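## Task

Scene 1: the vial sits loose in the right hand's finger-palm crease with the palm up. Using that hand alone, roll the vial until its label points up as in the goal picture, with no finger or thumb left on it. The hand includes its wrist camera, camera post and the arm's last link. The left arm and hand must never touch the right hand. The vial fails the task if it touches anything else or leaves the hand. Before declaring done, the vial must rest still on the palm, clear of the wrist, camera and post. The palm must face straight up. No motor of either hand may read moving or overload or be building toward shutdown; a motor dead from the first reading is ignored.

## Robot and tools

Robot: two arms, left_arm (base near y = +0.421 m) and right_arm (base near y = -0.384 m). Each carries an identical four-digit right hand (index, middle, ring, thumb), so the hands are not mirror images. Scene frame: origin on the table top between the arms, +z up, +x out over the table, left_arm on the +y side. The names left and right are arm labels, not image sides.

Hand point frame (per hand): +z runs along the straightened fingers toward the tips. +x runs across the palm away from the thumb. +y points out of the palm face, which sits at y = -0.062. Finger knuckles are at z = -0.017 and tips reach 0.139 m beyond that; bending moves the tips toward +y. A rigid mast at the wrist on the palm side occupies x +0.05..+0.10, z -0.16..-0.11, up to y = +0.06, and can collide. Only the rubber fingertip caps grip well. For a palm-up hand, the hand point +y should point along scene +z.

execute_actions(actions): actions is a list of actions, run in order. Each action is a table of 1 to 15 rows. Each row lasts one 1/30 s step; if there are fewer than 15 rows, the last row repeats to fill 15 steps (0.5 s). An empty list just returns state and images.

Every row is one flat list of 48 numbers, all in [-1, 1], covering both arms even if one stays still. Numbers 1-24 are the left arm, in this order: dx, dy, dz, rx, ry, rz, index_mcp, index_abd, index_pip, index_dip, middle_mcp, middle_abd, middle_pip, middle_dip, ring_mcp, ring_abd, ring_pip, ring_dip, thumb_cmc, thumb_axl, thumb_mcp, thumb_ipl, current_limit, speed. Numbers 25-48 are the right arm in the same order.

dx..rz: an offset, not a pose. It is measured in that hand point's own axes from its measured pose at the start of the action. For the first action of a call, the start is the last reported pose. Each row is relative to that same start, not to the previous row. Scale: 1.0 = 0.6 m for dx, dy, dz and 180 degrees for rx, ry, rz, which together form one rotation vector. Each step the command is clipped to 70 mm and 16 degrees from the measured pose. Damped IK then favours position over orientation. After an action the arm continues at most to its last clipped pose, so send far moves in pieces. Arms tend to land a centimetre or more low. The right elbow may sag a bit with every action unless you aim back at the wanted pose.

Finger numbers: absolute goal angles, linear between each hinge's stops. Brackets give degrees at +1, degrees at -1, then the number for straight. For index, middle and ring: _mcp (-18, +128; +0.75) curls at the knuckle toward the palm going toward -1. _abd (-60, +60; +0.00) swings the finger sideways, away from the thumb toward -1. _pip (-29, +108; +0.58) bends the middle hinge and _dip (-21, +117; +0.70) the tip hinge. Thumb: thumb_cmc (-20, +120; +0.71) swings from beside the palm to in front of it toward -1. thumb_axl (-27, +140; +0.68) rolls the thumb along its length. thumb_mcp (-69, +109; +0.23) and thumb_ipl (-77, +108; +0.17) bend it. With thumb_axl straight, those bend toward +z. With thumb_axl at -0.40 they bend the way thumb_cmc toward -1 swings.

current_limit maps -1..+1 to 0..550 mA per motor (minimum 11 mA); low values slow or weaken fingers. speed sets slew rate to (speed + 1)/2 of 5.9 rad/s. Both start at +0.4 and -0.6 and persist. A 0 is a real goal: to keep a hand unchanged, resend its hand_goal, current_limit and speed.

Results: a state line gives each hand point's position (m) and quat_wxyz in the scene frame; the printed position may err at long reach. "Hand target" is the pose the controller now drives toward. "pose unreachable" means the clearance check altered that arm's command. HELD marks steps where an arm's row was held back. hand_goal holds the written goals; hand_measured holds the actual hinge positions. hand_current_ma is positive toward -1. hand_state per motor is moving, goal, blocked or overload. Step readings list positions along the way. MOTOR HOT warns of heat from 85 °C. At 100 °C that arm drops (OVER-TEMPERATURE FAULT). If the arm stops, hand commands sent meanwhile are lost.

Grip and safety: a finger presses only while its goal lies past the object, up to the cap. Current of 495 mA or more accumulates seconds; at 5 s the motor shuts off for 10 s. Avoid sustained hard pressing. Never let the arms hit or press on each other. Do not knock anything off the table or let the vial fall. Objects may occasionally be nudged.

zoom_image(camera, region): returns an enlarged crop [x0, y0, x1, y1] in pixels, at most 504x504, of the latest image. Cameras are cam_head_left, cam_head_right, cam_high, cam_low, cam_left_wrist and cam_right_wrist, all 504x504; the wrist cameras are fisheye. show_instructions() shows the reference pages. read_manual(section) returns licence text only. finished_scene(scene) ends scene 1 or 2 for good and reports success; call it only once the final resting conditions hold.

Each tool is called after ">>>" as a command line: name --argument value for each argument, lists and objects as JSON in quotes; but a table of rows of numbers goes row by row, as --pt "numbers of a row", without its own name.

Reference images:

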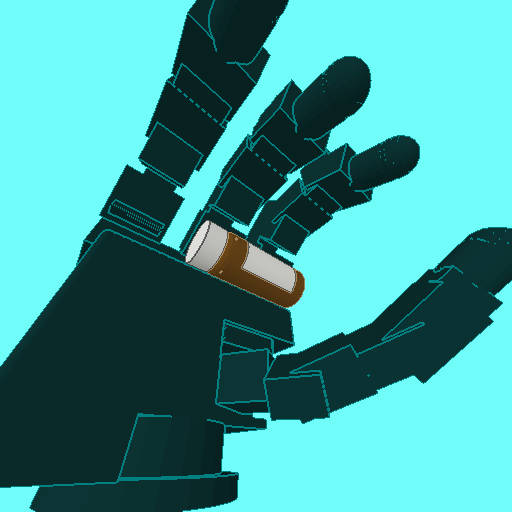

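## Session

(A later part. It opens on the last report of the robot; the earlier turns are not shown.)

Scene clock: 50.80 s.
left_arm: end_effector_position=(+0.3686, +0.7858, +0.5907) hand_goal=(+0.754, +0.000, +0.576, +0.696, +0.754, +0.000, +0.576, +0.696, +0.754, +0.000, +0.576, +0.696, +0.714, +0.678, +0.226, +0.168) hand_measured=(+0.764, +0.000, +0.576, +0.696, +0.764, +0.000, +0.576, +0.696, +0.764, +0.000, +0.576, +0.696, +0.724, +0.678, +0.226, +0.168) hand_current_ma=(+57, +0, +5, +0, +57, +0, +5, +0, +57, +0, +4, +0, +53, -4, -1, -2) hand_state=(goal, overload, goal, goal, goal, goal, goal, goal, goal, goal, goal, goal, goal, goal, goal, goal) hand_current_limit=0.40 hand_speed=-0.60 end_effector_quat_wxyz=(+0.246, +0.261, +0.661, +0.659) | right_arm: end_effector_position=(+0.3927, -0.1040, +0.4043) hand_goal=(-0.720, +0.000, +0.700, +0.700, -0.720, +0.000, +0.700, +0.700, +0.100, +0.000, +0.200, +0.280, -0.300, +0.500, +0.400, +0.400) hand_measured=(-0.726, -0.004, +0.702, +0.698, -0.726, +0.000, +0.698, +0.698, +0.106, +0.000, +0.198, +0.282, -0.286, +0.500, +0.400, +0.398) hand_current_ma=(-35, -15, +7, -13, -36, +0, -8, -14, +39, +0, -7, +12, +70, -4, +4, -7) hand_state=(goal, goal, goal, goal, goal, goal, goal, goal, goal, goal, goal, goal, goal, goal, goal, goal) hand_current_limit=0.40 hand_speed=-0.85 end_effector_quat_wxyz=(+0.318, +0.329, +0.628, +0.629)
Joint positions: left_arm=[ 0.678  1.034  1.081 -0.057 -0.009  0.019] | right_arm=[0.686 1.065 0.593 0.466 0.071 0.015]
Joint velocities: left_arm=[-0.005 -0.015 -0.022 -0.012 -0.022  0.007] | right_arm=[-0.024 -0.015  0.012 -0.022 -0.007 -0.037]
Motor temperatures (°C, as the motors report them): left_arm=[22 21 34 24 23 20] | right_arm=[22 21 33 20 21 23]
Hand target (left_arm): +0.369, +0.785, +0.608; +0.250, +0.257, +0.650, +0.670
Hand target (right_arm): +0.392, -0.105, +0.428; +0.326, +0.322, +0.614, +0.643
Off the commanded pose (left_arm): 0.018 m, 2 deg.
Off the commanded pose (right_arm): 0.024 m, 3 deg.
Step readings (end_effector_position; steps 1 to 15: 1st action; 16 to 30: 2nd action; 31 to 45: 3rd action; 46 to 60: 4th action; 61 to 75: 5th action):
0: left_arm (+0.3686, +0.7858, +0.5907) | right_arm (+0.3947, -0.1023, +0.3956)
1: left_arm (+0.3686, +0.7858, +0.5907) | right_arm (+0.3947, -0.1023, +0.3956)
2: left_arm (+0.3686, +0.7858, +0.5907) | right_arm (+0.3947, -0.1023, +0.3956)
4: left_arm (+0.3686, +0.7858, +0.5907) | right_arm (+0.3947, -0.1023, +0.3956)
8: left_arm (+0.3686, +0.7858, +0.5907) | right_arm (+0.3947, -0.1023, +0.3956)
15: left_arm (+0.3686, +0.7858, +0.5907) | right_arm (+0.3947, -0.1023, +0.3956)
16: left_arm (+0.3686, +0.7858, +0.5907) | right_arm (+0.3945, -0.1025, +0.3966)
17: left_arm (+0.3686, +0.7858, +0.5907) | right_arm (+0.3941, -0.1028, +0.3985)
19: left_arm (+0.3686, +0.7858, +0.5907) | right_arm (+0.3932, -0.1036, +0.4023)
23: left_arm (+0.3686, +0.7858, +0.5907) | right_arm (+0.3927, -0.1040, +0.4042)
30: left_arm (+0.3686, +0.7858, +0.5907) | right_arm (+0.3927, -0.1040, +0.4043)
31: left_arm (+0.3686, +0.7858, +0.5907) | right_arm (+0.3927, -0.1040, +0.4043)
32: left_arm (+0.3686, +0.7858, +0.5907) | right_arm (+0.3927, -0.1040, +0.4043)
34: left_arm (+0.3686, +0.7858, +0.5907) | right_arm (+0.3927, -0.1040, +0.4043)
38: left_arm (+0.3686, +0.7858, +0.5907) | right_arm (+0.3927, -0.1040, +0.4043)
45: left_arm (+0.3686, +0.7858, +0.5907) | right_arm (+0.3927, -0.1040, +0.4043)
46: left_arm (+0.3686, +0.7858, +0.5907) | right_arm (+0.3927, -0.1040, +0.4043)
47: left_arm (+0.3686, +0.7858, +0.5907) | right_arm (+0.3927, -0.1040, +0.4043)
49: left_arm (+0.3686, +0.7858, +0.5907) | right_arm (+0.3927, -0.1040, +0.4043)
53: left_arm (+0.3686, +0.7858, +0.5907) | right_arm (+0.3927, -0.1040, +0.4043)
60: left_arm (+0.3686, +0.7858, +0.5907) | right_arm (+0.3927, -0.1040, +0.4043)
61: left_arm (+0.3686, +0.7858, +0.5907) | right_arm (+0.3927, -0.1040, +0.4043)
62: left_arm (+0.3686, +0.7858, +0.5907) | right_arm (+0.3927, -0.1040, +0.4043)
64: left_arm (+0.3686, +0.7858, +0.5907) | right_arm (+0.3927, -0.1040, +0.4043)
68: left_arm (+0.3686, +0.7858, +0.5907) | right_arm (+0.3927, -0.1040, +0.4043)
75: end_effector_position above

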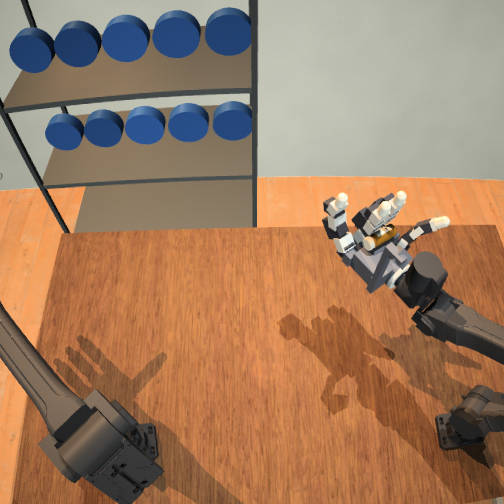

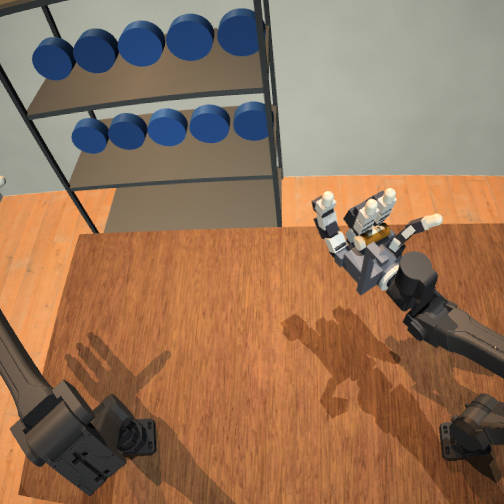

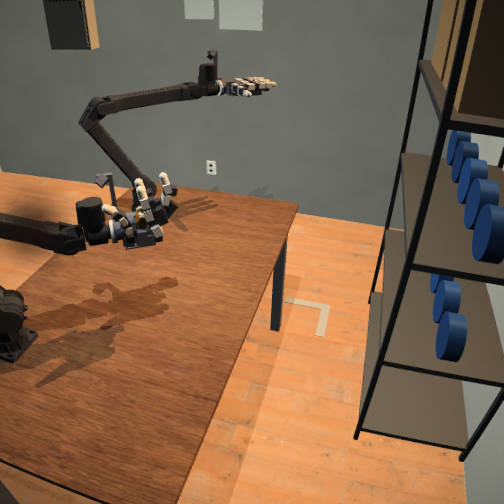

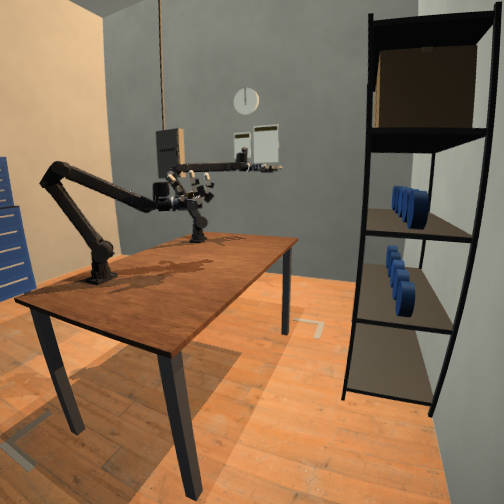

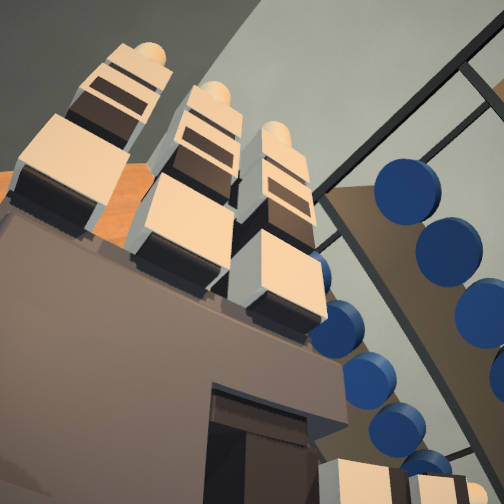

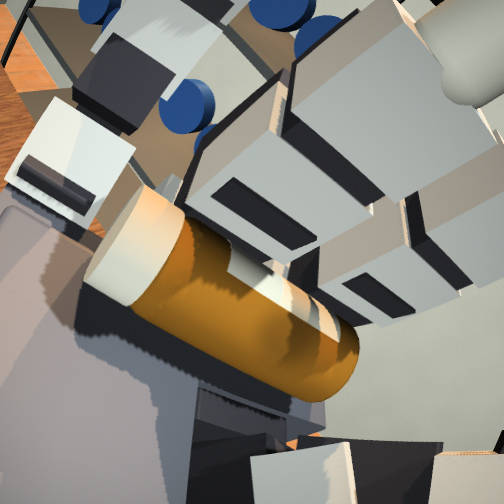

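>>> execute_actions --actions '[[[0,0.03,0,-0.01,0,0,0.754,0,0.576,0.696,0.754,0,0.576,0.696,0.754,0,0.576,0.696,0.714,0.678,0.226,0.168,0.4,-0.6,0,0.04,0,-0.014,0,0,0.1,0,0.2,0.28,0.1,0,0.2,0.28,0.1,0,0.2,0.28,-0.3,0.5,0.4,0.4,0.4,-0.6]],[[0,0.03,0,-0.01,0,0,0.754,0,0.576,0.696,0.754,0,0.576,0.696,0.754,0,0.576,0.696,0.714,0.678,0.226,0.168,0.4,-0.6,0,0.04,0,-0.014,0,0,0.1,0,0.2,0.28,0.1,0,0.2,0.28,0.1,0,0.2,0.28,-0.3,0.5,0.4,0.4,0.4,-0.6]],[[0,0.03,0,-0.01,0,0,0.754,0,0.576,0.696,0.754,0,0.576,0.696,0.754,0,0.576,0.696,0.714,0.678,0.226,0.168,0.4,-0.6,0,0.04,0,-0.014,0,0,0.1,0,0.2,0.28,0.1,0,0.2,0.28,0.1,0,0.2,0.28,-0.3,0.5,0.4,0.4,0.4,-0.6]]]'

>>> execute_actions --actions '[[[0,0.03,0,-0.01,0,0,0.754,0,0.576,0.696,0.754,0,0.576,0.696,0.754,0,0.576,0.696,0.714,0.678,0.226,0.168,0.4,-0.6,0,0.04,0,-0.014,0,0,0.4,0,0.1,0.1,0.4,0,0.1,0.1,0.4,0,0.1,0.1,-0.3,0.5,0.4,0.4,0.4,-0.7]],[[0,0.03,0,-0.01,0,0,0.754,0,0.576,0.696,0.754,0,0.576,0.696,0.754,0,0.576,0.696,0.714,0.678,0.226,0.168,0.4,-0.6,0,0.04,0,-0.014,0,0,0.4,0,0.1,0.1,0.4,0,0.1,0.1,0.4,0,0.1,0.1,-0.3,0.5,0.4,0.4,0.4,-0.7]]]'

Scene clock: 52.77 s.
left_arm: end_effector_position=(+0.3686, +0.7858, +0.5907) hand_goal=(+0.754, +0.000, +0.576, +0.696, +0.754, +0.000, +0.576, +0.696, +0.754, +0.000, +0.576, +0.696, +0.714, +0.678, +0.226, +0.168) hand_measured=(+0.764, +0.000, +0.576, +0.696, +0.764, +0.000, +0.576, +0.696, +0.764, +0.000, +0.576, +0.696, +0.724, +0.678, +0.226, +0.168) hand_current_ma=(+57, +0, +5, +0, +57, +0, +5, +0, +57, +0, +4, +0, +53, -4, -1, -2) hand_state=(goal, overload, goal, goal, goal, goal, goal, goal, goal, goal, goal, goal, goal, goal, goal, goal) hand_current_limit=0.40 hand_speed=-0.60 end_effector_quat_wxyz=(+0.246, +0.261, +0.661, +0.659) | right_arm: end_effector_position=(+0.3927, -0.1040, +0.4043) hand_goal=(+0.100, +0.000, +0.200, +0.280, +0.100, +0.000, +0.200, +0.280, +0.100, +0.000, +0.200, +0.280, -0.300, +0.500, +0.400, +0.400) hand_measured=(+0.104, -0.004, +0.202, +0.282, +0.106, +0.000, +0.202, +0.282, +0.106, +0.000, +0.198, +0.282, -0.286, +0.500, +0.400, +0.398) hand_current_ma=(+29, -15, +13, +12, +30, +0, +13, +12, +39, +0, -7, +12, +70, -4, +4, -7) hand_state=(goal, goal, goal, goal, goal, goal, goal, goal, goal, goal, goal, goal, goal, goal, goal, goal) hand_current_limit=0.40 hand_speed=-0.60 end_effector_quat_wxyz=(+0.318, +0.329, +0.628, +0.629)
Joint positions: left_arm=[ 0.678  1.034  1.081 -0.057 -0.009  0.019] | right_arm=[0.686 1.065 0.593 0.466 0.071 0.015]
Joint velocities: left_arm=[ 0.005 -0.005 -0.012 -0.007  0.022 -0.007] | right_arm=[-0.005  0.015 -0.012 -0.017  0.022 -0.066]
Motor temperatures (°C, as the motors report them): left_arm=[22 21 35 24 23 20] | right_arm=[22 21 33 20 21 23]
Hand target (left_arm): +0.369, +0.785, +0.608; +0.250, +0.257, +0.650, +0.670
Hand target (right_arm): +0.392, -0.105, +0.428; +0.326, +0.322, +0.614, +0.643
Off the commanded pose (left_arm): 0.018 m, 2 deg.
Off the commanded pose (right_arm): 0.024 m, 3 deg.
Step readings (end_effector_position; steps 1 to 15: 1st action; 16 to 30: 2nd action; 31 to 45: 3rd action):
0: left_arm (+0.3686, +0.7858, +0.5907) | right_arm (+0.3927, -0.1040, +0.4043)
1: left_arm (+0.3686, +0.7858, +0.5907) | right_arm (+0.3927, -0.1040, +0.4043)
2: left_arm (+0.3686, +0.7858, +0.5907) | right_arm (+0.3927, -0.1040, +0.4043)
4: left_arm (+0.3686, +0.7858, +0.5907) | right_arm (+0.3927, -0.1040, +0.4043)
8: left_arm (+0.3686, +0.7858, +0.5907) | right_arm (+0.3927, -0.1040, +0.4043)
15: left_arm (+0.3686, +0.7858, +0.5907) | right_arm (+0.3927, -0.1040, +0.4043)
16: left_arm (+0.3686, +0.7858, +0.5907) | right_arm (+0.3927, -0.1040, +0.4043)
17: left_arm (+0.3686, +0.7858, +0.5907) | right_arm (+0.3927, -0.1040, +0.4043)
19: left_arm (+0.3686, +0.7858, +0.5907) | right_arm (+0.3927, -0.1040, +0.4043)
23: left_arm (+0.3686, +0.7858, +0.5907) | right_arm (+0.3927, -0.1040, +0.4043)
30: left_arm (+0.3686, +0.7858, +0.5907) | right_arm (+0.3927, -0.1040, +0.4043)
31: left_arm (+0.3686, +0.7858, +0.5907) | right_arm (+0.3927, -0.1040, +0.4043)
32: left_arm (+0.3686, +0.7858, +0.5907) | right_arm (+0.3927, -0.1040, +0.4043)
34: left_arm (+0.3686, +0.7858, +0.5907) | right_arm (+0.3927, -0.1040, +0.4043)
38: left_arm (+0.3686, +0.7858, +0.5907) | right_arm (+0.3927, -0.1040, +0.4043)
45: end_effector_position above

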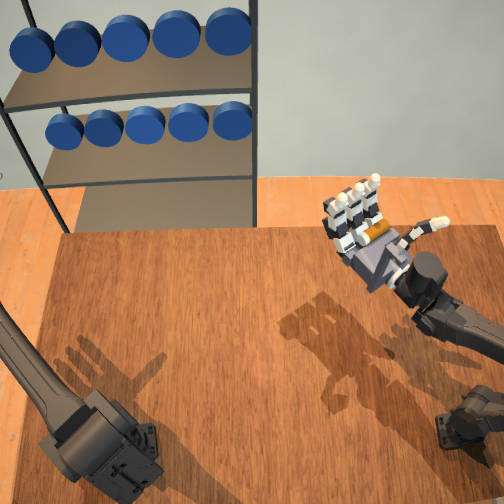

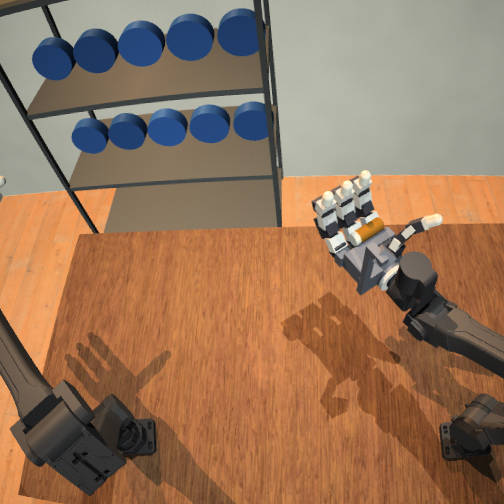

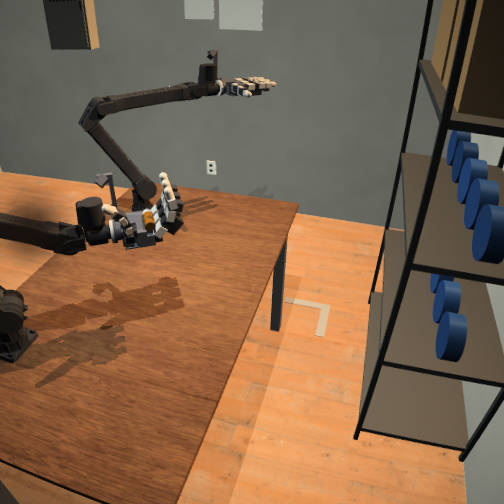

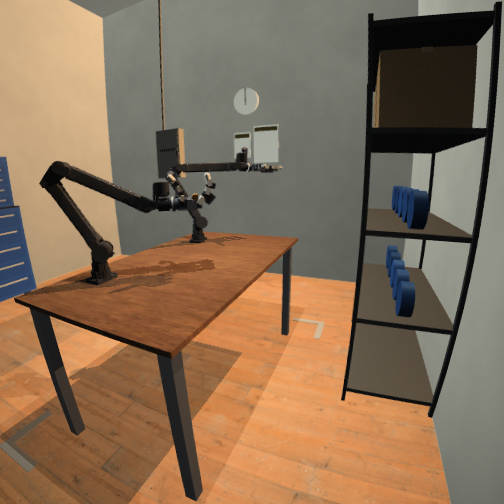

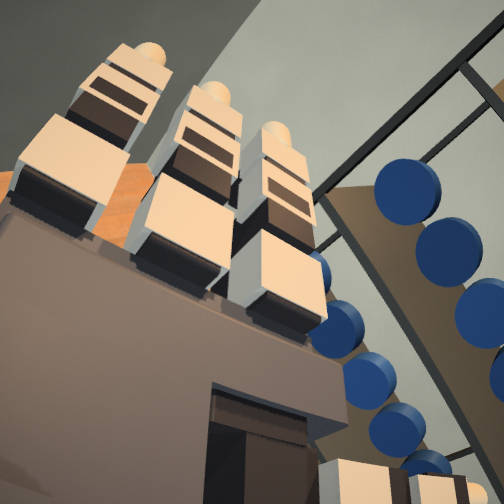

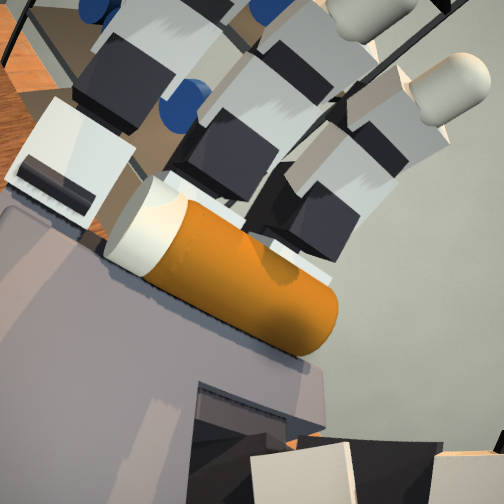

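Scene clock: 53.77 s.
left_arm: end_effector_position=(+0.3686, +0.7858, +0.5907) hand_goal=(+0.754, +0.000, +0.576, +0.696, +0.754, +0.000, +0.576, +0.696, +0.754, +0.000, +0.576, +0.696, +0.714, +0.678, +0.226, +0.168) hand_measured=(+0.764, +0.000, +0.576, +0.696, +0.764, +0.000, +0.576, +0.696, +0.764, +0.000, +0.576, +0.696, +0.724, +0.678, +0.226, +0.168) hand_current_ma=(+57, +0, +5, +0, +57, +0, +5, +0, +57, +0, +4, +0, +53, -4, -1, -2) hand_state=(goal, overload, goal, goal, goal, goal, goal, goal, goal, goal, goal, goal, goal, goal, goal, goal) hand_current_limit=0.40 hand_speed=-0.60 end_effector_quat_wxyz=(+0.246, +0.261, +0.661, +0.659) | right_arm: end_effector_position=(+0.3927, -0.1040, +0.4043) hand_goal=(+0.400, +0.000, +0.100, +0.100, +0.400, +0.000, +0.100, +0.100, +0.400, +0.000, +0.100, +0.100, -0.300, +0.500, +0.400, +0.400) hand_measured=(+0.406, -0.004, +0.104, +0.102, +0.408, +0.000, +0.104, +0.102, +0.408, +0.000, +0.104, +0.102, -0.286, +0.500, +0.400, +0.398) hand_current_ma=(+41, -15, +25, +13, +43, +0, +25, +14, +42, +0, +24, +15, +70, -4, +4, -7) hand_state=(goal, goal, goal, goal, goal, goal, goal, goal, goal, goal, goal, goal, goal, goal, goal, goal) hand_current_limit=0.40 hand_speed=-0.70 end_effector_quat_wxyz=(+0.318, +0.329, +0.628, +0.629)
Joint positions: left_arm=[ 0.678  1.034  1.081 -0.057 -0.009  0.019] | right_arm=[0.686 1.065 0.593 0.466 0.071 0.015]
Joint velocities: left_arm=[ 0.005 -0.015 -0.012 -0.002  0.007 -0.037] | right_arm=[-0.005 -0.005  0.022  0.002  0.007 -0.051]
Motor temperatures (°C, as the motors report them): left_arm=[22 21 35 24 23 20] | right_arm=[22 21 33 20 21 23]
Hand target (left_arm): +0.369, +0.785, +0.608; +0.250, +0.257, +0.650, +0.670
Hand target (right_arm): +0.392, -0.105, +0.428; +0.326, +0.322, +0.614, +0.643
Off the commanded pose (left_arm): 0.018 m, 2 deg.
Off the commanded pose (right_arm): 0.024 m, 3 deg.
Step readings (end_effector_position; steps 1 to 15: 1st action; 16 to 30: 2nd action):
0: left_arm (+0.3686, +0.7858, +0.5907) | right_arm (+0.3927, -0.1040, +0.4043)
1: left_arm (+0.3686, +0.7858, +0.5907) | right_arm (+0.3927, -0.1040, +0.4043)
2: left_arm (+0.3686, +0.7858, +0.5907) | right_arm (+0.3927, -0.1040, +0.4043)
4: left_arm (+0.3686, +0.7858, +0.5907) | right_arm (+0.3927, -0.1040, +0.4043)
8: left_arm (+0.3686, +0.7858, +0.5907) | right_arm (+0.3927, -0.1040, +0.4043)
15: left_arm (+0.3686, +0.7858, +0.5907) | right_arm (+0.3927, -0.1040, +0.4043)
16: left_arm (+0.3686, +0.7858, +0.5907) | right_arm (+0.3927, -0.1040, +0.4043)
17: left_arm (+0.3686, +0.7858, +0.5907) | right_arm (+0.3927, -0.1040, +0.4043)
19: left_arm (+0.3686, +0.7858, +0.5907) | right_arm (+0.3927, -0.1040, +0.4043)
23: left_arm (+0.3686, +0.7858, +0.5907) | right_arm (+0.3927, -0.1040, +0.4043)
30: end_effector_position above

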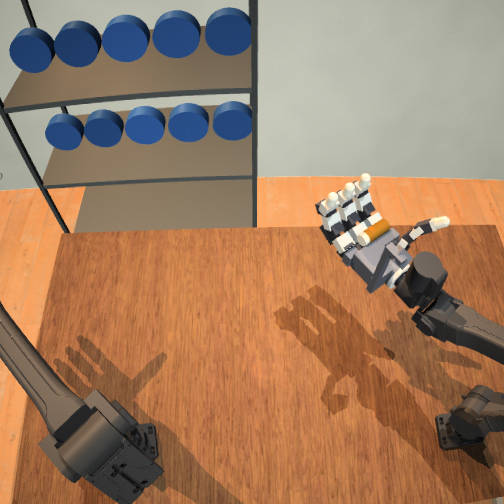

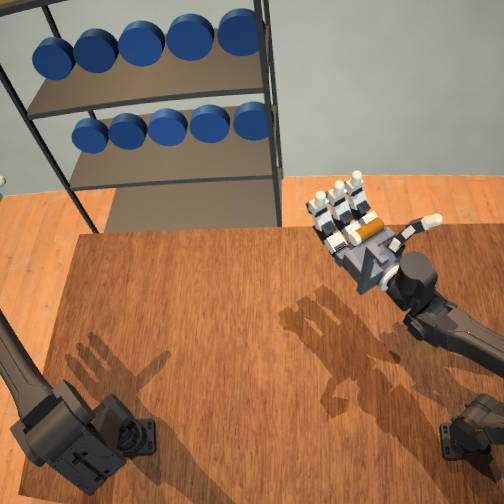

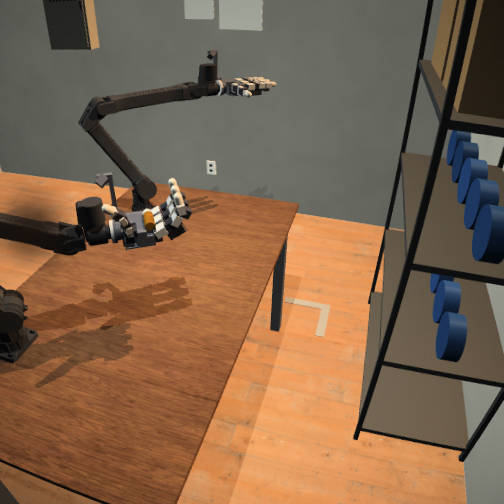

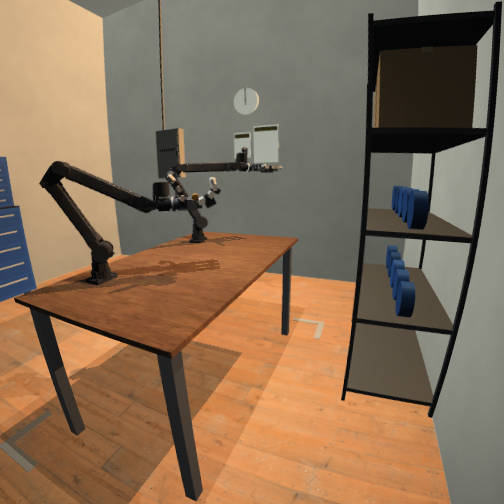

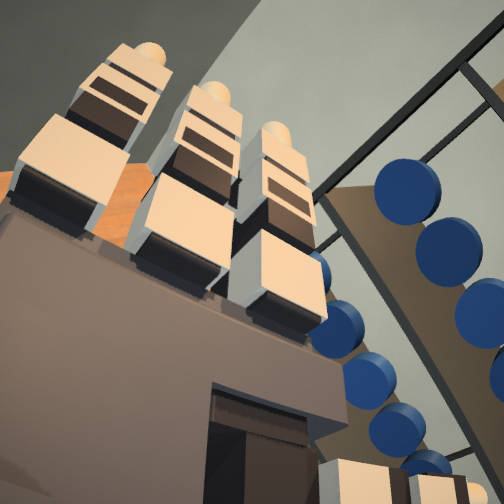

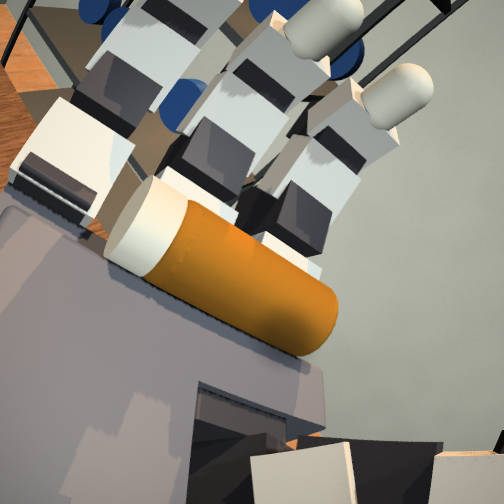

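>>> execute_actions --actions '[[[0,0.03,0,-0.01,0,0,0.754,0,0.576,0.696,0.754,0,0.576,0.696,0.754,0,0.576,0.696,0.714,0.678,0.226,0.168,0.4,-0.6,0,0.04,0,-0.014,0,0,0.15,0,-0.12,-1,0.15,0,-0.12,-1,0.1,0,0.1,0.1,-0.3,0.5,0.4,0.4,0.4,0.0]],[[0,0.03,0,-0.01,0,0,0.754,0,0.576,0.696,0.754,0,0.576,0.696,0.754,0,0.576,0.696,0.714,0.678,0.226,0.168,0.4,-0.6,0,0.04,0,-0.014,0,0,0.15,0,-0.3,-1,0.15,0,-0.3,-1,0.1,0,0.1,0.1,-0.3,0.5,0.4,0.4,0.4,-0.6]],[[0,0.03,0,-0.01,0,0,0.754,0,0.576,0.696,0.754,0,0.576,0.696,0.754,0,0.576,0.696,0.714,0.678,0.226,0.168,0.4,-0.6,0,0.04,0,-0.014,0,0,0.15,0,-0.3,-1,0.15,0,-0.3,-1,0.1,0,0.1,0.1,-0.3,0.5,0.4,0.4,0.4,-0.6]]]'

>>> execute_actions --actions '[[[0,0.03,0,-0.01,0,0,0.754,0,0.576,0.696,0.754,0,0.576,0.696,0.754,0,0.576,0.696,0.714,0.678,0.226,0.168,0.4,-0.6,0,0.04,0,-0.014,0,0,-0.2,0,-0.4,-1,-0.2,0,-0.4,-1,0.1,0,0.1,0.1,-0.3,0.5,0.4,0.4,0.4,-0.7]],[[0,0.03,0,-0.01,0,0,0.754,0,0.576,0.696,0.754,0,0.576,0.696,0.754,0,0.576,0.696,0.714,0.678,0.226,0.168,0.4,-0.6,0,0.04,0,-0.014,0,0,-0.2,0,-0.4,-1,-0.2,0,-0.4,-1,0.1,0,0.1,0.1,-0.3,0.5,0.4,0.4,0.4,-0.7]]]'

Scene clock: 55.77 s.
left_arm: end_effector_position=(+0.3686, +0.7858, +0.5907) hand_goal=(+0.754, +0.000, +0.576, +0.696, +0.754, +0.000, +0.576, +0.696, +0.754, +0.000, +0.576, +0.696, +0.714, +0.678, +0.226, +0.168) hand_measured=(+0.764, +0.000, +0.576, +0.696, +0.764, +0.000, +0.576, +0.696, +0.764, +0.000, +0.576, +0.696, +0.724, +0.678, +0.226, +0.168) hand_current_ma=(+57, +0, +5, +0, +57, +0, +5, +0, +57, +0, +4, +0, +53, -4, -1, -2) hand_state=(goal, overload, goal, goal, goal, goal, goal, goal, goal, goal, goal, goal, goal, goal, goal, goal) hand_current_limit=0.40 hand_speed=-0.60 end_effector_quat_wxyz=(+0.246, +0.261, +0.661, +0.659) | right_arm: end_effector_position=(+0.3927, -0.1040, +0.4043) hand_goal=(+0.150, +0.000, -0.300, -1.000, +0.150, +0.000, -0.300, -1.000, +0.100, +0.000, +0.100, +0.100, -0.300, +0.500, +0.400, +0.400) hand_measured=(+0.164, -0.004, -0.298, -0.998, +0.166, +0.000, -0.298, -0.998, +0.116, +0.000, +0.104, +0.102, -0.286, +0.500, +0.400, +0.398) hand_current_ma=(+84, -15, +10, +12, +86, +0, +10, +12, +94, +0, +17, +14, +70, -4, +4, -7) hand_state=(goal, goal, goal, goal, goal, goal, goal, goal, goal, goal, goal, goal, goal, goal, goal, goal) hand_current_limit=0.40 hand_speed=-0.60 end_effector_quat_wxyz=(+0.318, +0.329, +0.628, +0.629)
Joint positions: left_arm=[ 0.678  1.034  1.081 -0.057 -0.009  0.019] | right_arm=[0.686 1.065 0.593 0.466 0.071 0.015]
Joint velocities: left_arm=[ 0.005  0.005  0.002 -0.002  0.022 -0.066] | right_arm=[-0.015 -0.015  0.007  0.017  0.007  0.022]
Motor temperatures (°C, as the motors report them): left_arm=[22 21 35 24 23 20] | right_arm=[22 21 33 20 21 23]
Hand target (left_arm): +0.369, +0.785, +0.608; +0.250, +0.257, +0.650, +0.670
Hand target (right_arm): +0.392, -0.105, +0.428; +0.326, +0.322, +0.614, +0.643
Off the commanded pose (left_arm): 0.018 m, 2 deg.
Off the commanded pose (right_arm): 0.024 m, 3 deg.
Step readings (end_effector_position; steps 1 to 15: 1st action; 16 to 30: 2nd action; 31 to 45: 3rd action):
0: left_arm (+0.3686, +0.7858, +0.5907) | right_arm (+0.3927, -0.1040, +0.4043)
1: left_arm (+0.3686, +0.7858, +0.5907) | right_arm (+0.3927, -0.1040, +0.4043)
2: left_arm (+0.3686, +0.7858, +0.5907) | right_arm (+0.3927, -0.1040, +0.4043)
4: left_arm (+0.3686, +0.7858, +0.5907) | right_arm (+0.3927, -0.1040, +0.4043)
8: left_arm (+0.3686, +0.7858, +0.5907) | right_arm (+0.3927, -0.1040, +0.4043)
15: left_arm (+0.3686, +0.7858, +0.5907) | right_arm (+0.3927, -0.1040, +0.4043)
16: left_arm (+0.3686, +0.7858, +0.5907) | right_arm (+0.3927, -0.1040, +0.4043)
17: left_arm (+0.3686, +0.7858, +0.5907) | right_arm (+0.3927, -0.1040, +0.4043)
19: left_arm (+0.3686, +0.7858, +0.5907) | right_arm (+0.3927, -0.1040, +0.4043)
23: left_arm (+0.3686, +0.7858, +0.5907) | right_arm (+0.3927, -0.1040, +0.4043)
30: left_arm (+0.3686, +0.7858, +0.5907) | right_arm (+0.3927, -0.1040, +0.4043)
31: left_arm (+0.3686, +0.7858, +0.5907) | right_arm (+0.3927, -0.1040, +0.4043)
32: left_arm (+0.3686, +0.7858, +0.5907) | right_arm (+0.3927, -0.1040, +0.4043)
34: left_arm (+0.3686, +0.7858, +0.5907) | right_arm (+0.3927, -0.1040, +0.4043)
38: left_arm (+0.3686, +0.7858, +0.5907) | right_arm (+0.3927, -0.1040, +0.4043)
45: end_effector_position above

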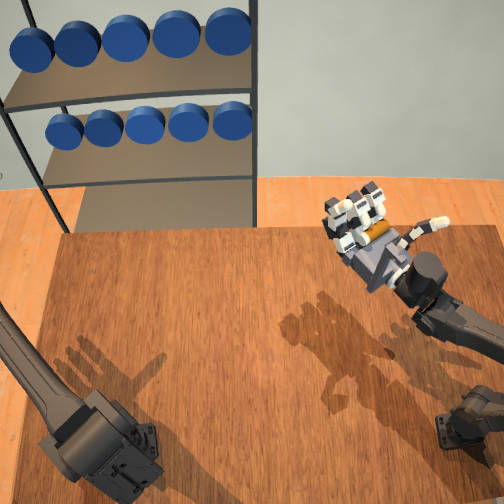

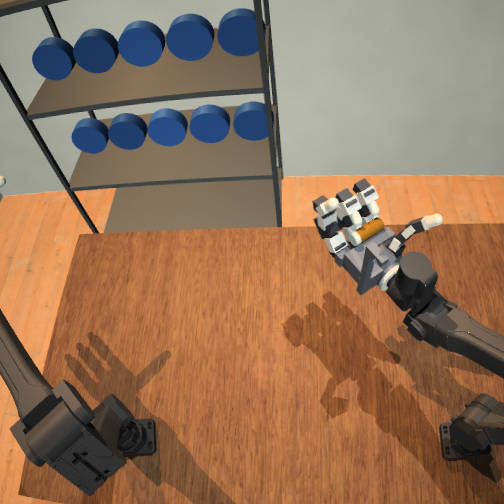

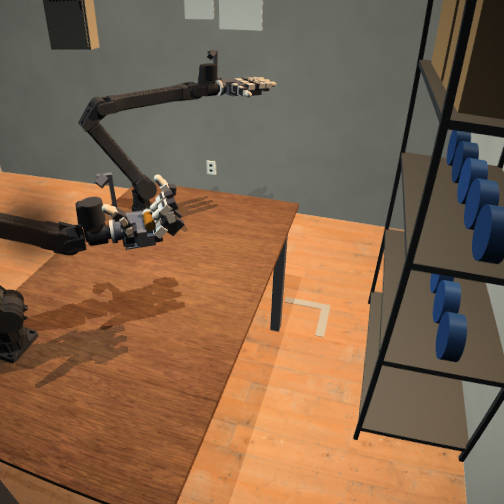

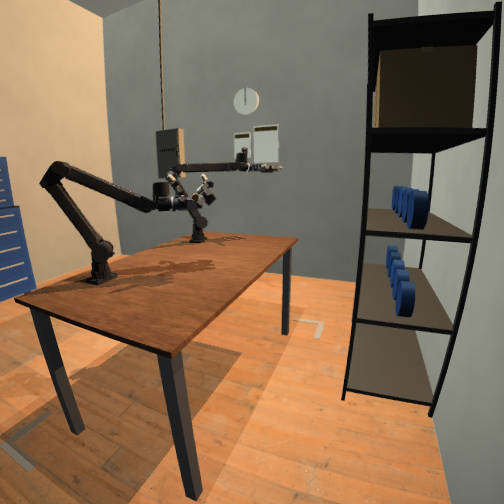

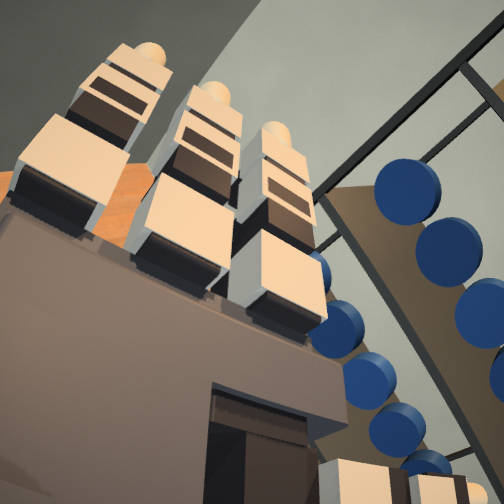

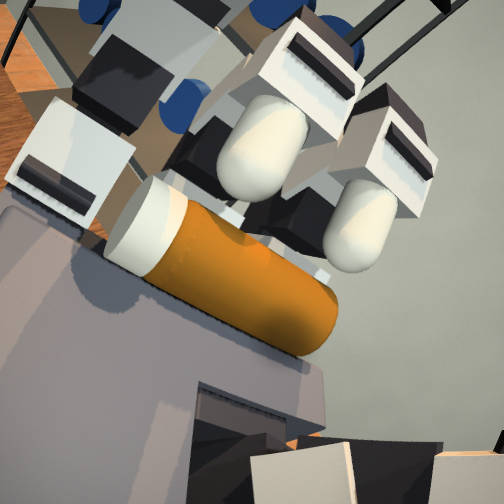

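Scene clock: 56.77 s.
left_arm: end_effector_position=(+0.3686, +0.7858, +0.5907) hand_goal=(+0.754, +0.000, +0.576, +0.696, +0.754, +0.000, +0.576, +0.696, +0.754, +0.000, +0.576, +0.696, +0.714, +0.678, +0.226, +0.168) hand_measured=(+0.764, +0.000, +0.576, +0.696, +0.764, +0.000, +0.576, +0.696, +0.764, +0.000, +0.576, +0.696, +0.724, +0.678, +0.226, +0.168) hand_current_ma=(+57, +0, +5, +0, +57, +0, +5, +0, +57, +0, +4, +0, +53, -4, -1, -2) hand_state=(goal, overload, goal, goal, goal, goal, goal, goal, goal, goal, goal, goal, goal, goal, goal, goal) hand_current_limit=0.40 hand_speed=-0.60 end_effector_quat_wxyz=(+0.246, +0.261, +0.661, +0.659) | right_arm: end_effector_position=(+0.3927, -0.1040, +0.4043) hand_goal=(-0.200, +0.000, -0.400, -1.000, -0.200, +0.000, -0.400, -1.000, +0.100, +0.000, +0.100, +0.100, -0.300, +0.500, +0.400, +0.400) hand_measured=(+0.052, -0.004, -0.382, -1.000, +0.054, +0.000, -0.384, -1.000, +0.116, +0.000, +0.104, +0.102, -0.286, +0.500, +0.400, +0.398) hand_current_ma=(+385, -15, +100, +0, +385, +0, +97, -1, +94, +0, +17, +14, +70, -4, +4, -7) hand_state=(blocked, goal, goal, goal, blocked, goal, goal, goal, goal, goal, goal, goal, goal, goal, goal, goal) hand_current_limit=0.40 hand_speed=-0.70 end_effector_quat_wxyz=(+0.318, +0.329, +0.628, +0.629)
Joint positions: left_arm=[ 0.678  1.034  1.081 -0.057 -0.009  0.019] | right_arm=[0.686 1.065 0.593 0.466 0.071 0.015]
Joint velocities: left_arm=[-0.015 -0.015 -0.002  0.002 -0.037  0.125] | right_arm=[-0.005  0.005 -0.007 -0.002 -0.007  0.081]
Motor temperatures (°C, as the motors report them): left_arm=[22 22 35 24 23 20] | right_arm=[22 21 33 20 21 23]
Hand target (left_arm): +0.369, +0.785, +0.608; +0.250, +0.257, +0.650, +0.670
Hand target (right_arm): +0.392, -0.105, +0.428; +0.326, +0.322, +0.614, +0.643
Off the commanded pose (left_arm): 0.018 m, 2 deg.
Off the commanded pose (right_arm): 0.024 m, 3 deg.
Step readings (end_effector_position; steps 1 to 15: 1st action; 16 to 30: 2nd action):
0: left_arm (+0.3686, +0.7858, +0.5907) | right_arm (+0.3927, -0.1040, +0.4043)
1: left_arm (+0.3686, +0.7858, +0.5907) | right_arm (+0.3927, -0.1040, +0.4043)
2: left_arm (+0.3686, +0.7858, +0.5907) | right_arm (+0.3927, -0.1040, +0.4043)
4: left_arm (+0.3686, +0.7858, +0.5907) | right_arm (+0.3927, -0.1040, +0.4043)
8: left_arm (+0.3686, +0.7858, +0.5907) | right_arm (+0.3927, -0.1040, +0.4043)
15: left_arm (+0.3686, +0.7858, +0.5907) | right_arm (+0.3927, -0.1040, +0.4043)
16: left_arm (+0.3686, +0.7858, +0.5907) | right_arm (+0.3927, -0.1040, +0.4043)
17: left_arm (+0.3686, +0.7858, +0.5907) | right_arm (+0.3927, -0.1040, +0.4043)
19: left_arm (+0.3686, +0.7858, +0.5907) | right_arm (+0.3927, -0.1040, +0.4043)
23: left_arm (+0.3686, +0.7858, +0.5907) | right_arm (+0.3927, -0.1040, +0.4043)
30: end_effector_position above

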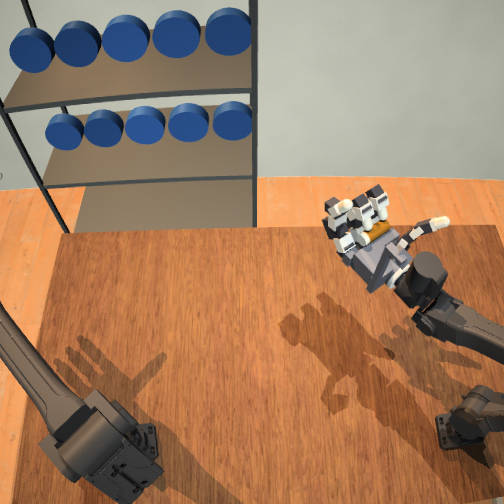

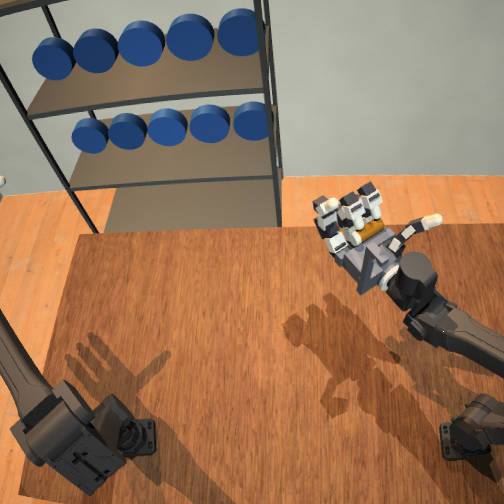

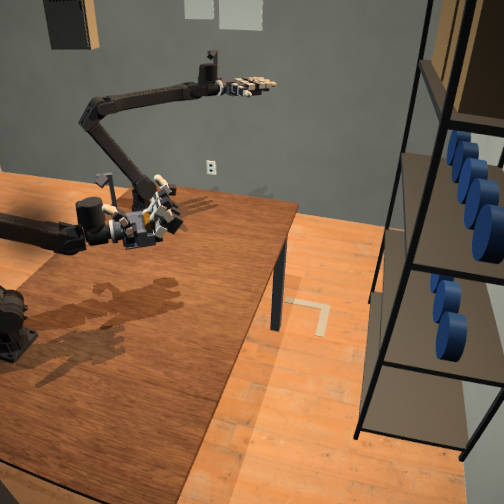

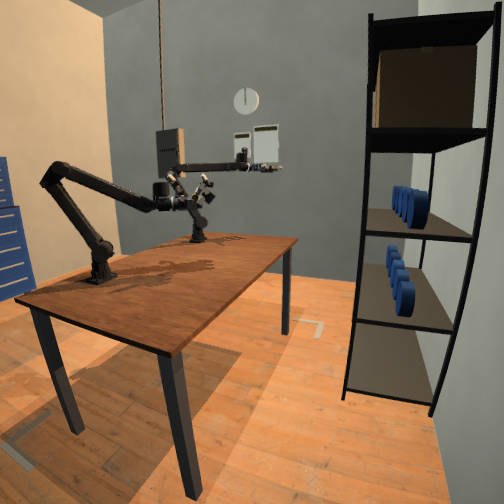

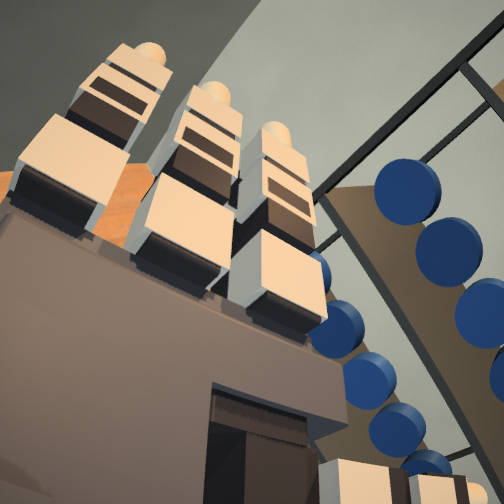

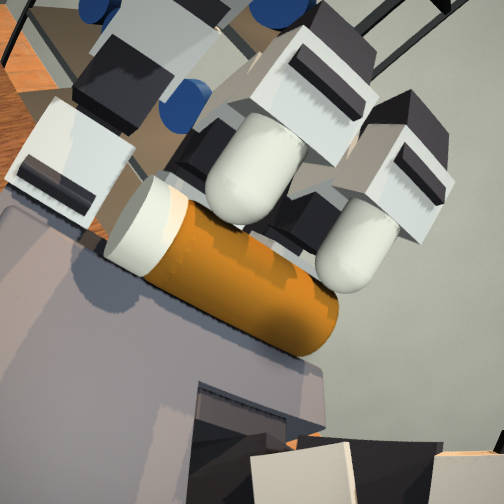

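Tip presses on top. Now open dip/pip to sweep the tip wristward under mcp pressure.

>>> execute_actions --actions '[[[0,0.03,0,-0.01,0,0,0.754,0,0.576,0.696,0.754,0,0.576,0.696,0.754,0,0.576,0.696,0.714,0.678,0.226,0.168,0.4,-0.6,0,0.04,0,-0.014,0,0,-0.2,0,-0.3,-0.7,-0.2,0,-0.3,-0.7,0.1,0,0.1,0.1,-0.3,0.5,0.4,0.4,0.4,-0.8]],[[0,0.03,0,-0.01,0,0,0.754,0,0.576,0.696,0.754,0,0.576,0.696,0.754,0,0.576,0.696,0.714,0.678,0.226,0.168,0.4,-0.6,0,0.04,0,-0.014,0,0,-0.2,0,-0.3,-0.7,-0.2,0,-0.3,-0.7,0.1,0,0.1,0.1,-0.3,0.5,0.4,0.4,0.4,-0.8]]]'

Scene clock: 57.93 s.
left_arm: end_effector_position=(+0.3686, +0.7858, +0.5907) hand_goal=(+0.754, +0.000, +0.576, +0.696, +0.754, +0.000, +0.576, +0.696, +0.754, +0.000, +0.576, +0.696, +0.714, +0.678, +0.226, +0.168) hand_measured=(+0.764, +0.000, +0.576, +0.696, +0.764, +0.000, +0.576, +0.696, +0.764, +0.000, +0.576, +0.696, +0.724, +0.678, +0.226, +0.168) hand_current_ma=(+57, +0, +5, +0, +57, +0, +5, +0, +57, +0, +4, +0, +53, -4, -1, -2) hand_state=(goal, overload, goal, goal, goal, goal, goal, goal, goal, goal, goal, goal, goal, goal, goal, goal) hand_current_limit=0.40 hand_speed=-0.60 end_effector_quat_wxyz=(+0.246, +0.261, +0.661, +0.659) | right_arm: end_effector_position=(+0.3927, -0.1040, +0.4043) hand_goal=(-0.200, +0.000, -0.300, -0.700, -0.200, +0.000, -0.300, -0.700, +0.100, +0.000, +0.100, +0.100, -0.300, +0.500, +0.400, +0.400) hand_measured=(-0.152, -0.004, -0.274, -0.686, -0.150, +0.000, -0.276, -0.686, +0.116, +0.000, +0.104, +0.102, -0.286, +0.500, +0.400, +0.398) hand_current_ma=(+291, -15, +152, +75, +266, +0, +140, +76, +94, +0, +17, +14, +70, -4, +4, -7) hand_state=(blocked, goal, blocked, goal, blocked, goal, blocked, goal, goal, goal, goal, goal, goal, goal, goal, goal) hand_current_limit=0.40 hand_speed=-0.80 end_effector_quat_wxyz=(+0.318, +0.329, +0.628, +0.629)
Joint positions: left_arm=[ 0.678  1.034  1.081 -0.057 -0.009  0.019] | right_arm=[0.686 1.065 0.593 0.466 0.071 0.015]
Joint velocities: left_arm=[-0.015  0.005  0.002  0.012 -0.007  0.037] | right_arm=[-0.005 -0.015  0.012 -0.012 -0.007 -0.007]
Motor temperatures (°C, as the motors report them): left_arm=[22 22 35 24 23 20] | right_arm=[22 21 33 20 21 23]
Hand target (left_arm): +0.369, +0.785, +0.608; +0.250, +0.257, +0.650, +0.670
Hand target (right_arm): +0.392, -0.105, +0.428; +0.326, +0.322, +0.614, +0.643
Off the commanded pose (left_arm): 0.018 m, 2 deg.
Off the commanded pose (right_arm): 0.024 m, 3 deg.
Step readings (end_effector_position; steps 1 to 15: 1st action; 16 to 30: 2nd action):
0: left_arm (+0.3686, +0.7858, +0.5907) | right_arm (+0.3927, -0.1040, +0.4043)
1: left_arm (+0.3686, +0.7858, +0.5907) | right_arm (+0.3927, -0.1040, +0.4043)
2: left_arm (+0.3686, +0.7858, +0.5907) | right_arm (+0.3927, -0.1040, +0.4043)
4: left_arm (+0.3686, +0.7858, +0.5907) | right_arm (+0.3927, -0.1040, +0.4043)
8: left_arm (+0.3686, +0.7858, +0.5907) | right_arm (+0.3927, -0.1040, +0.4043)
15: left_arm (+0.3686, +0.7858, +0.5907) | right_arm (+0.3927, -0.1040, +0.4043)
16: left_arm (+0.3686, +0.7858, +0.5907) | right_arm (+0.3927, -0.1040, +0.4043)
17: left_arm (+0.3686, +0.7858, +0.5907) | right_arm (+0.3927, -0.1040, +0.4043)
19: left_arm (+0.3686, +0.7858, +0.5907) | right_arm (+0.3927, -0.1040, +0.4043)
23: left_arm (+0.3686, +0.7858, +0.5907) | right_arm (+0.3927, -0.1040, +0.4043)
30: end_effector_position above

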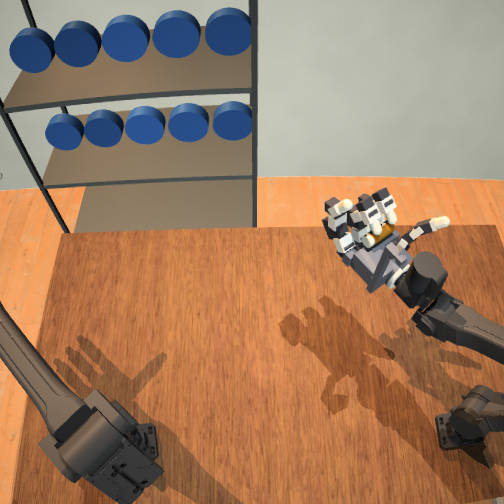

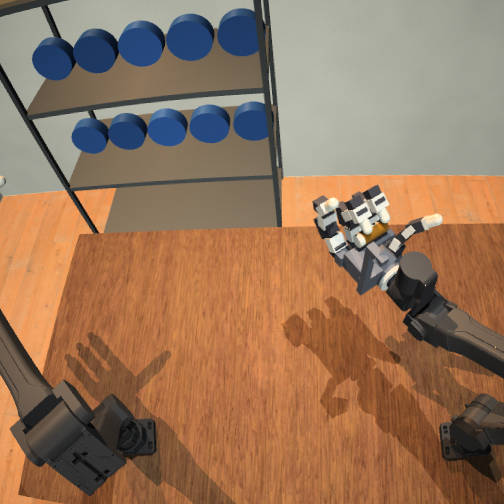

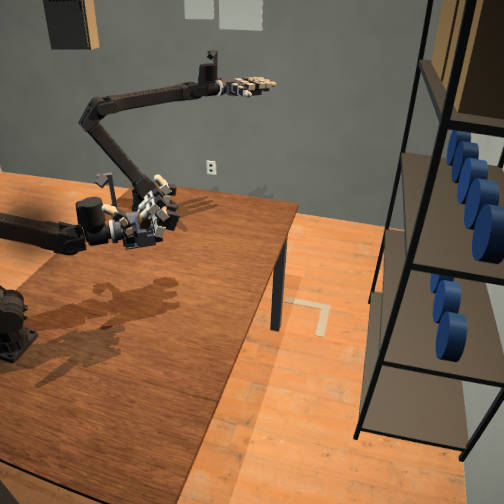

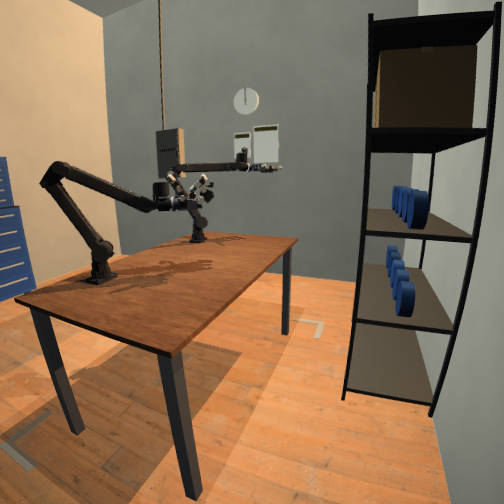

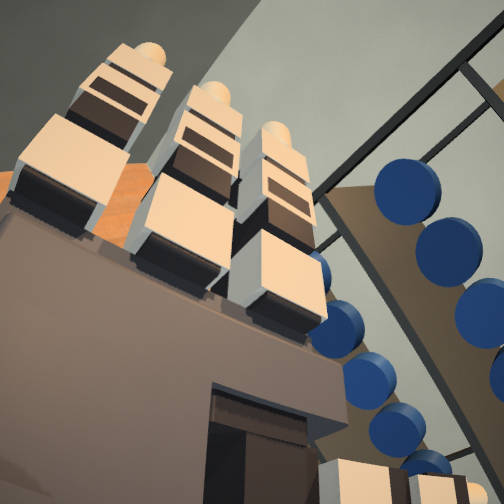

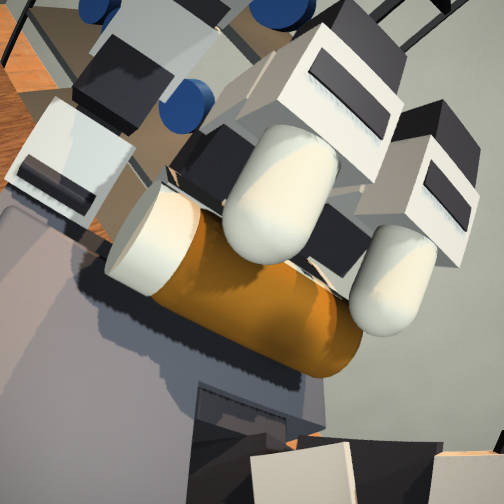

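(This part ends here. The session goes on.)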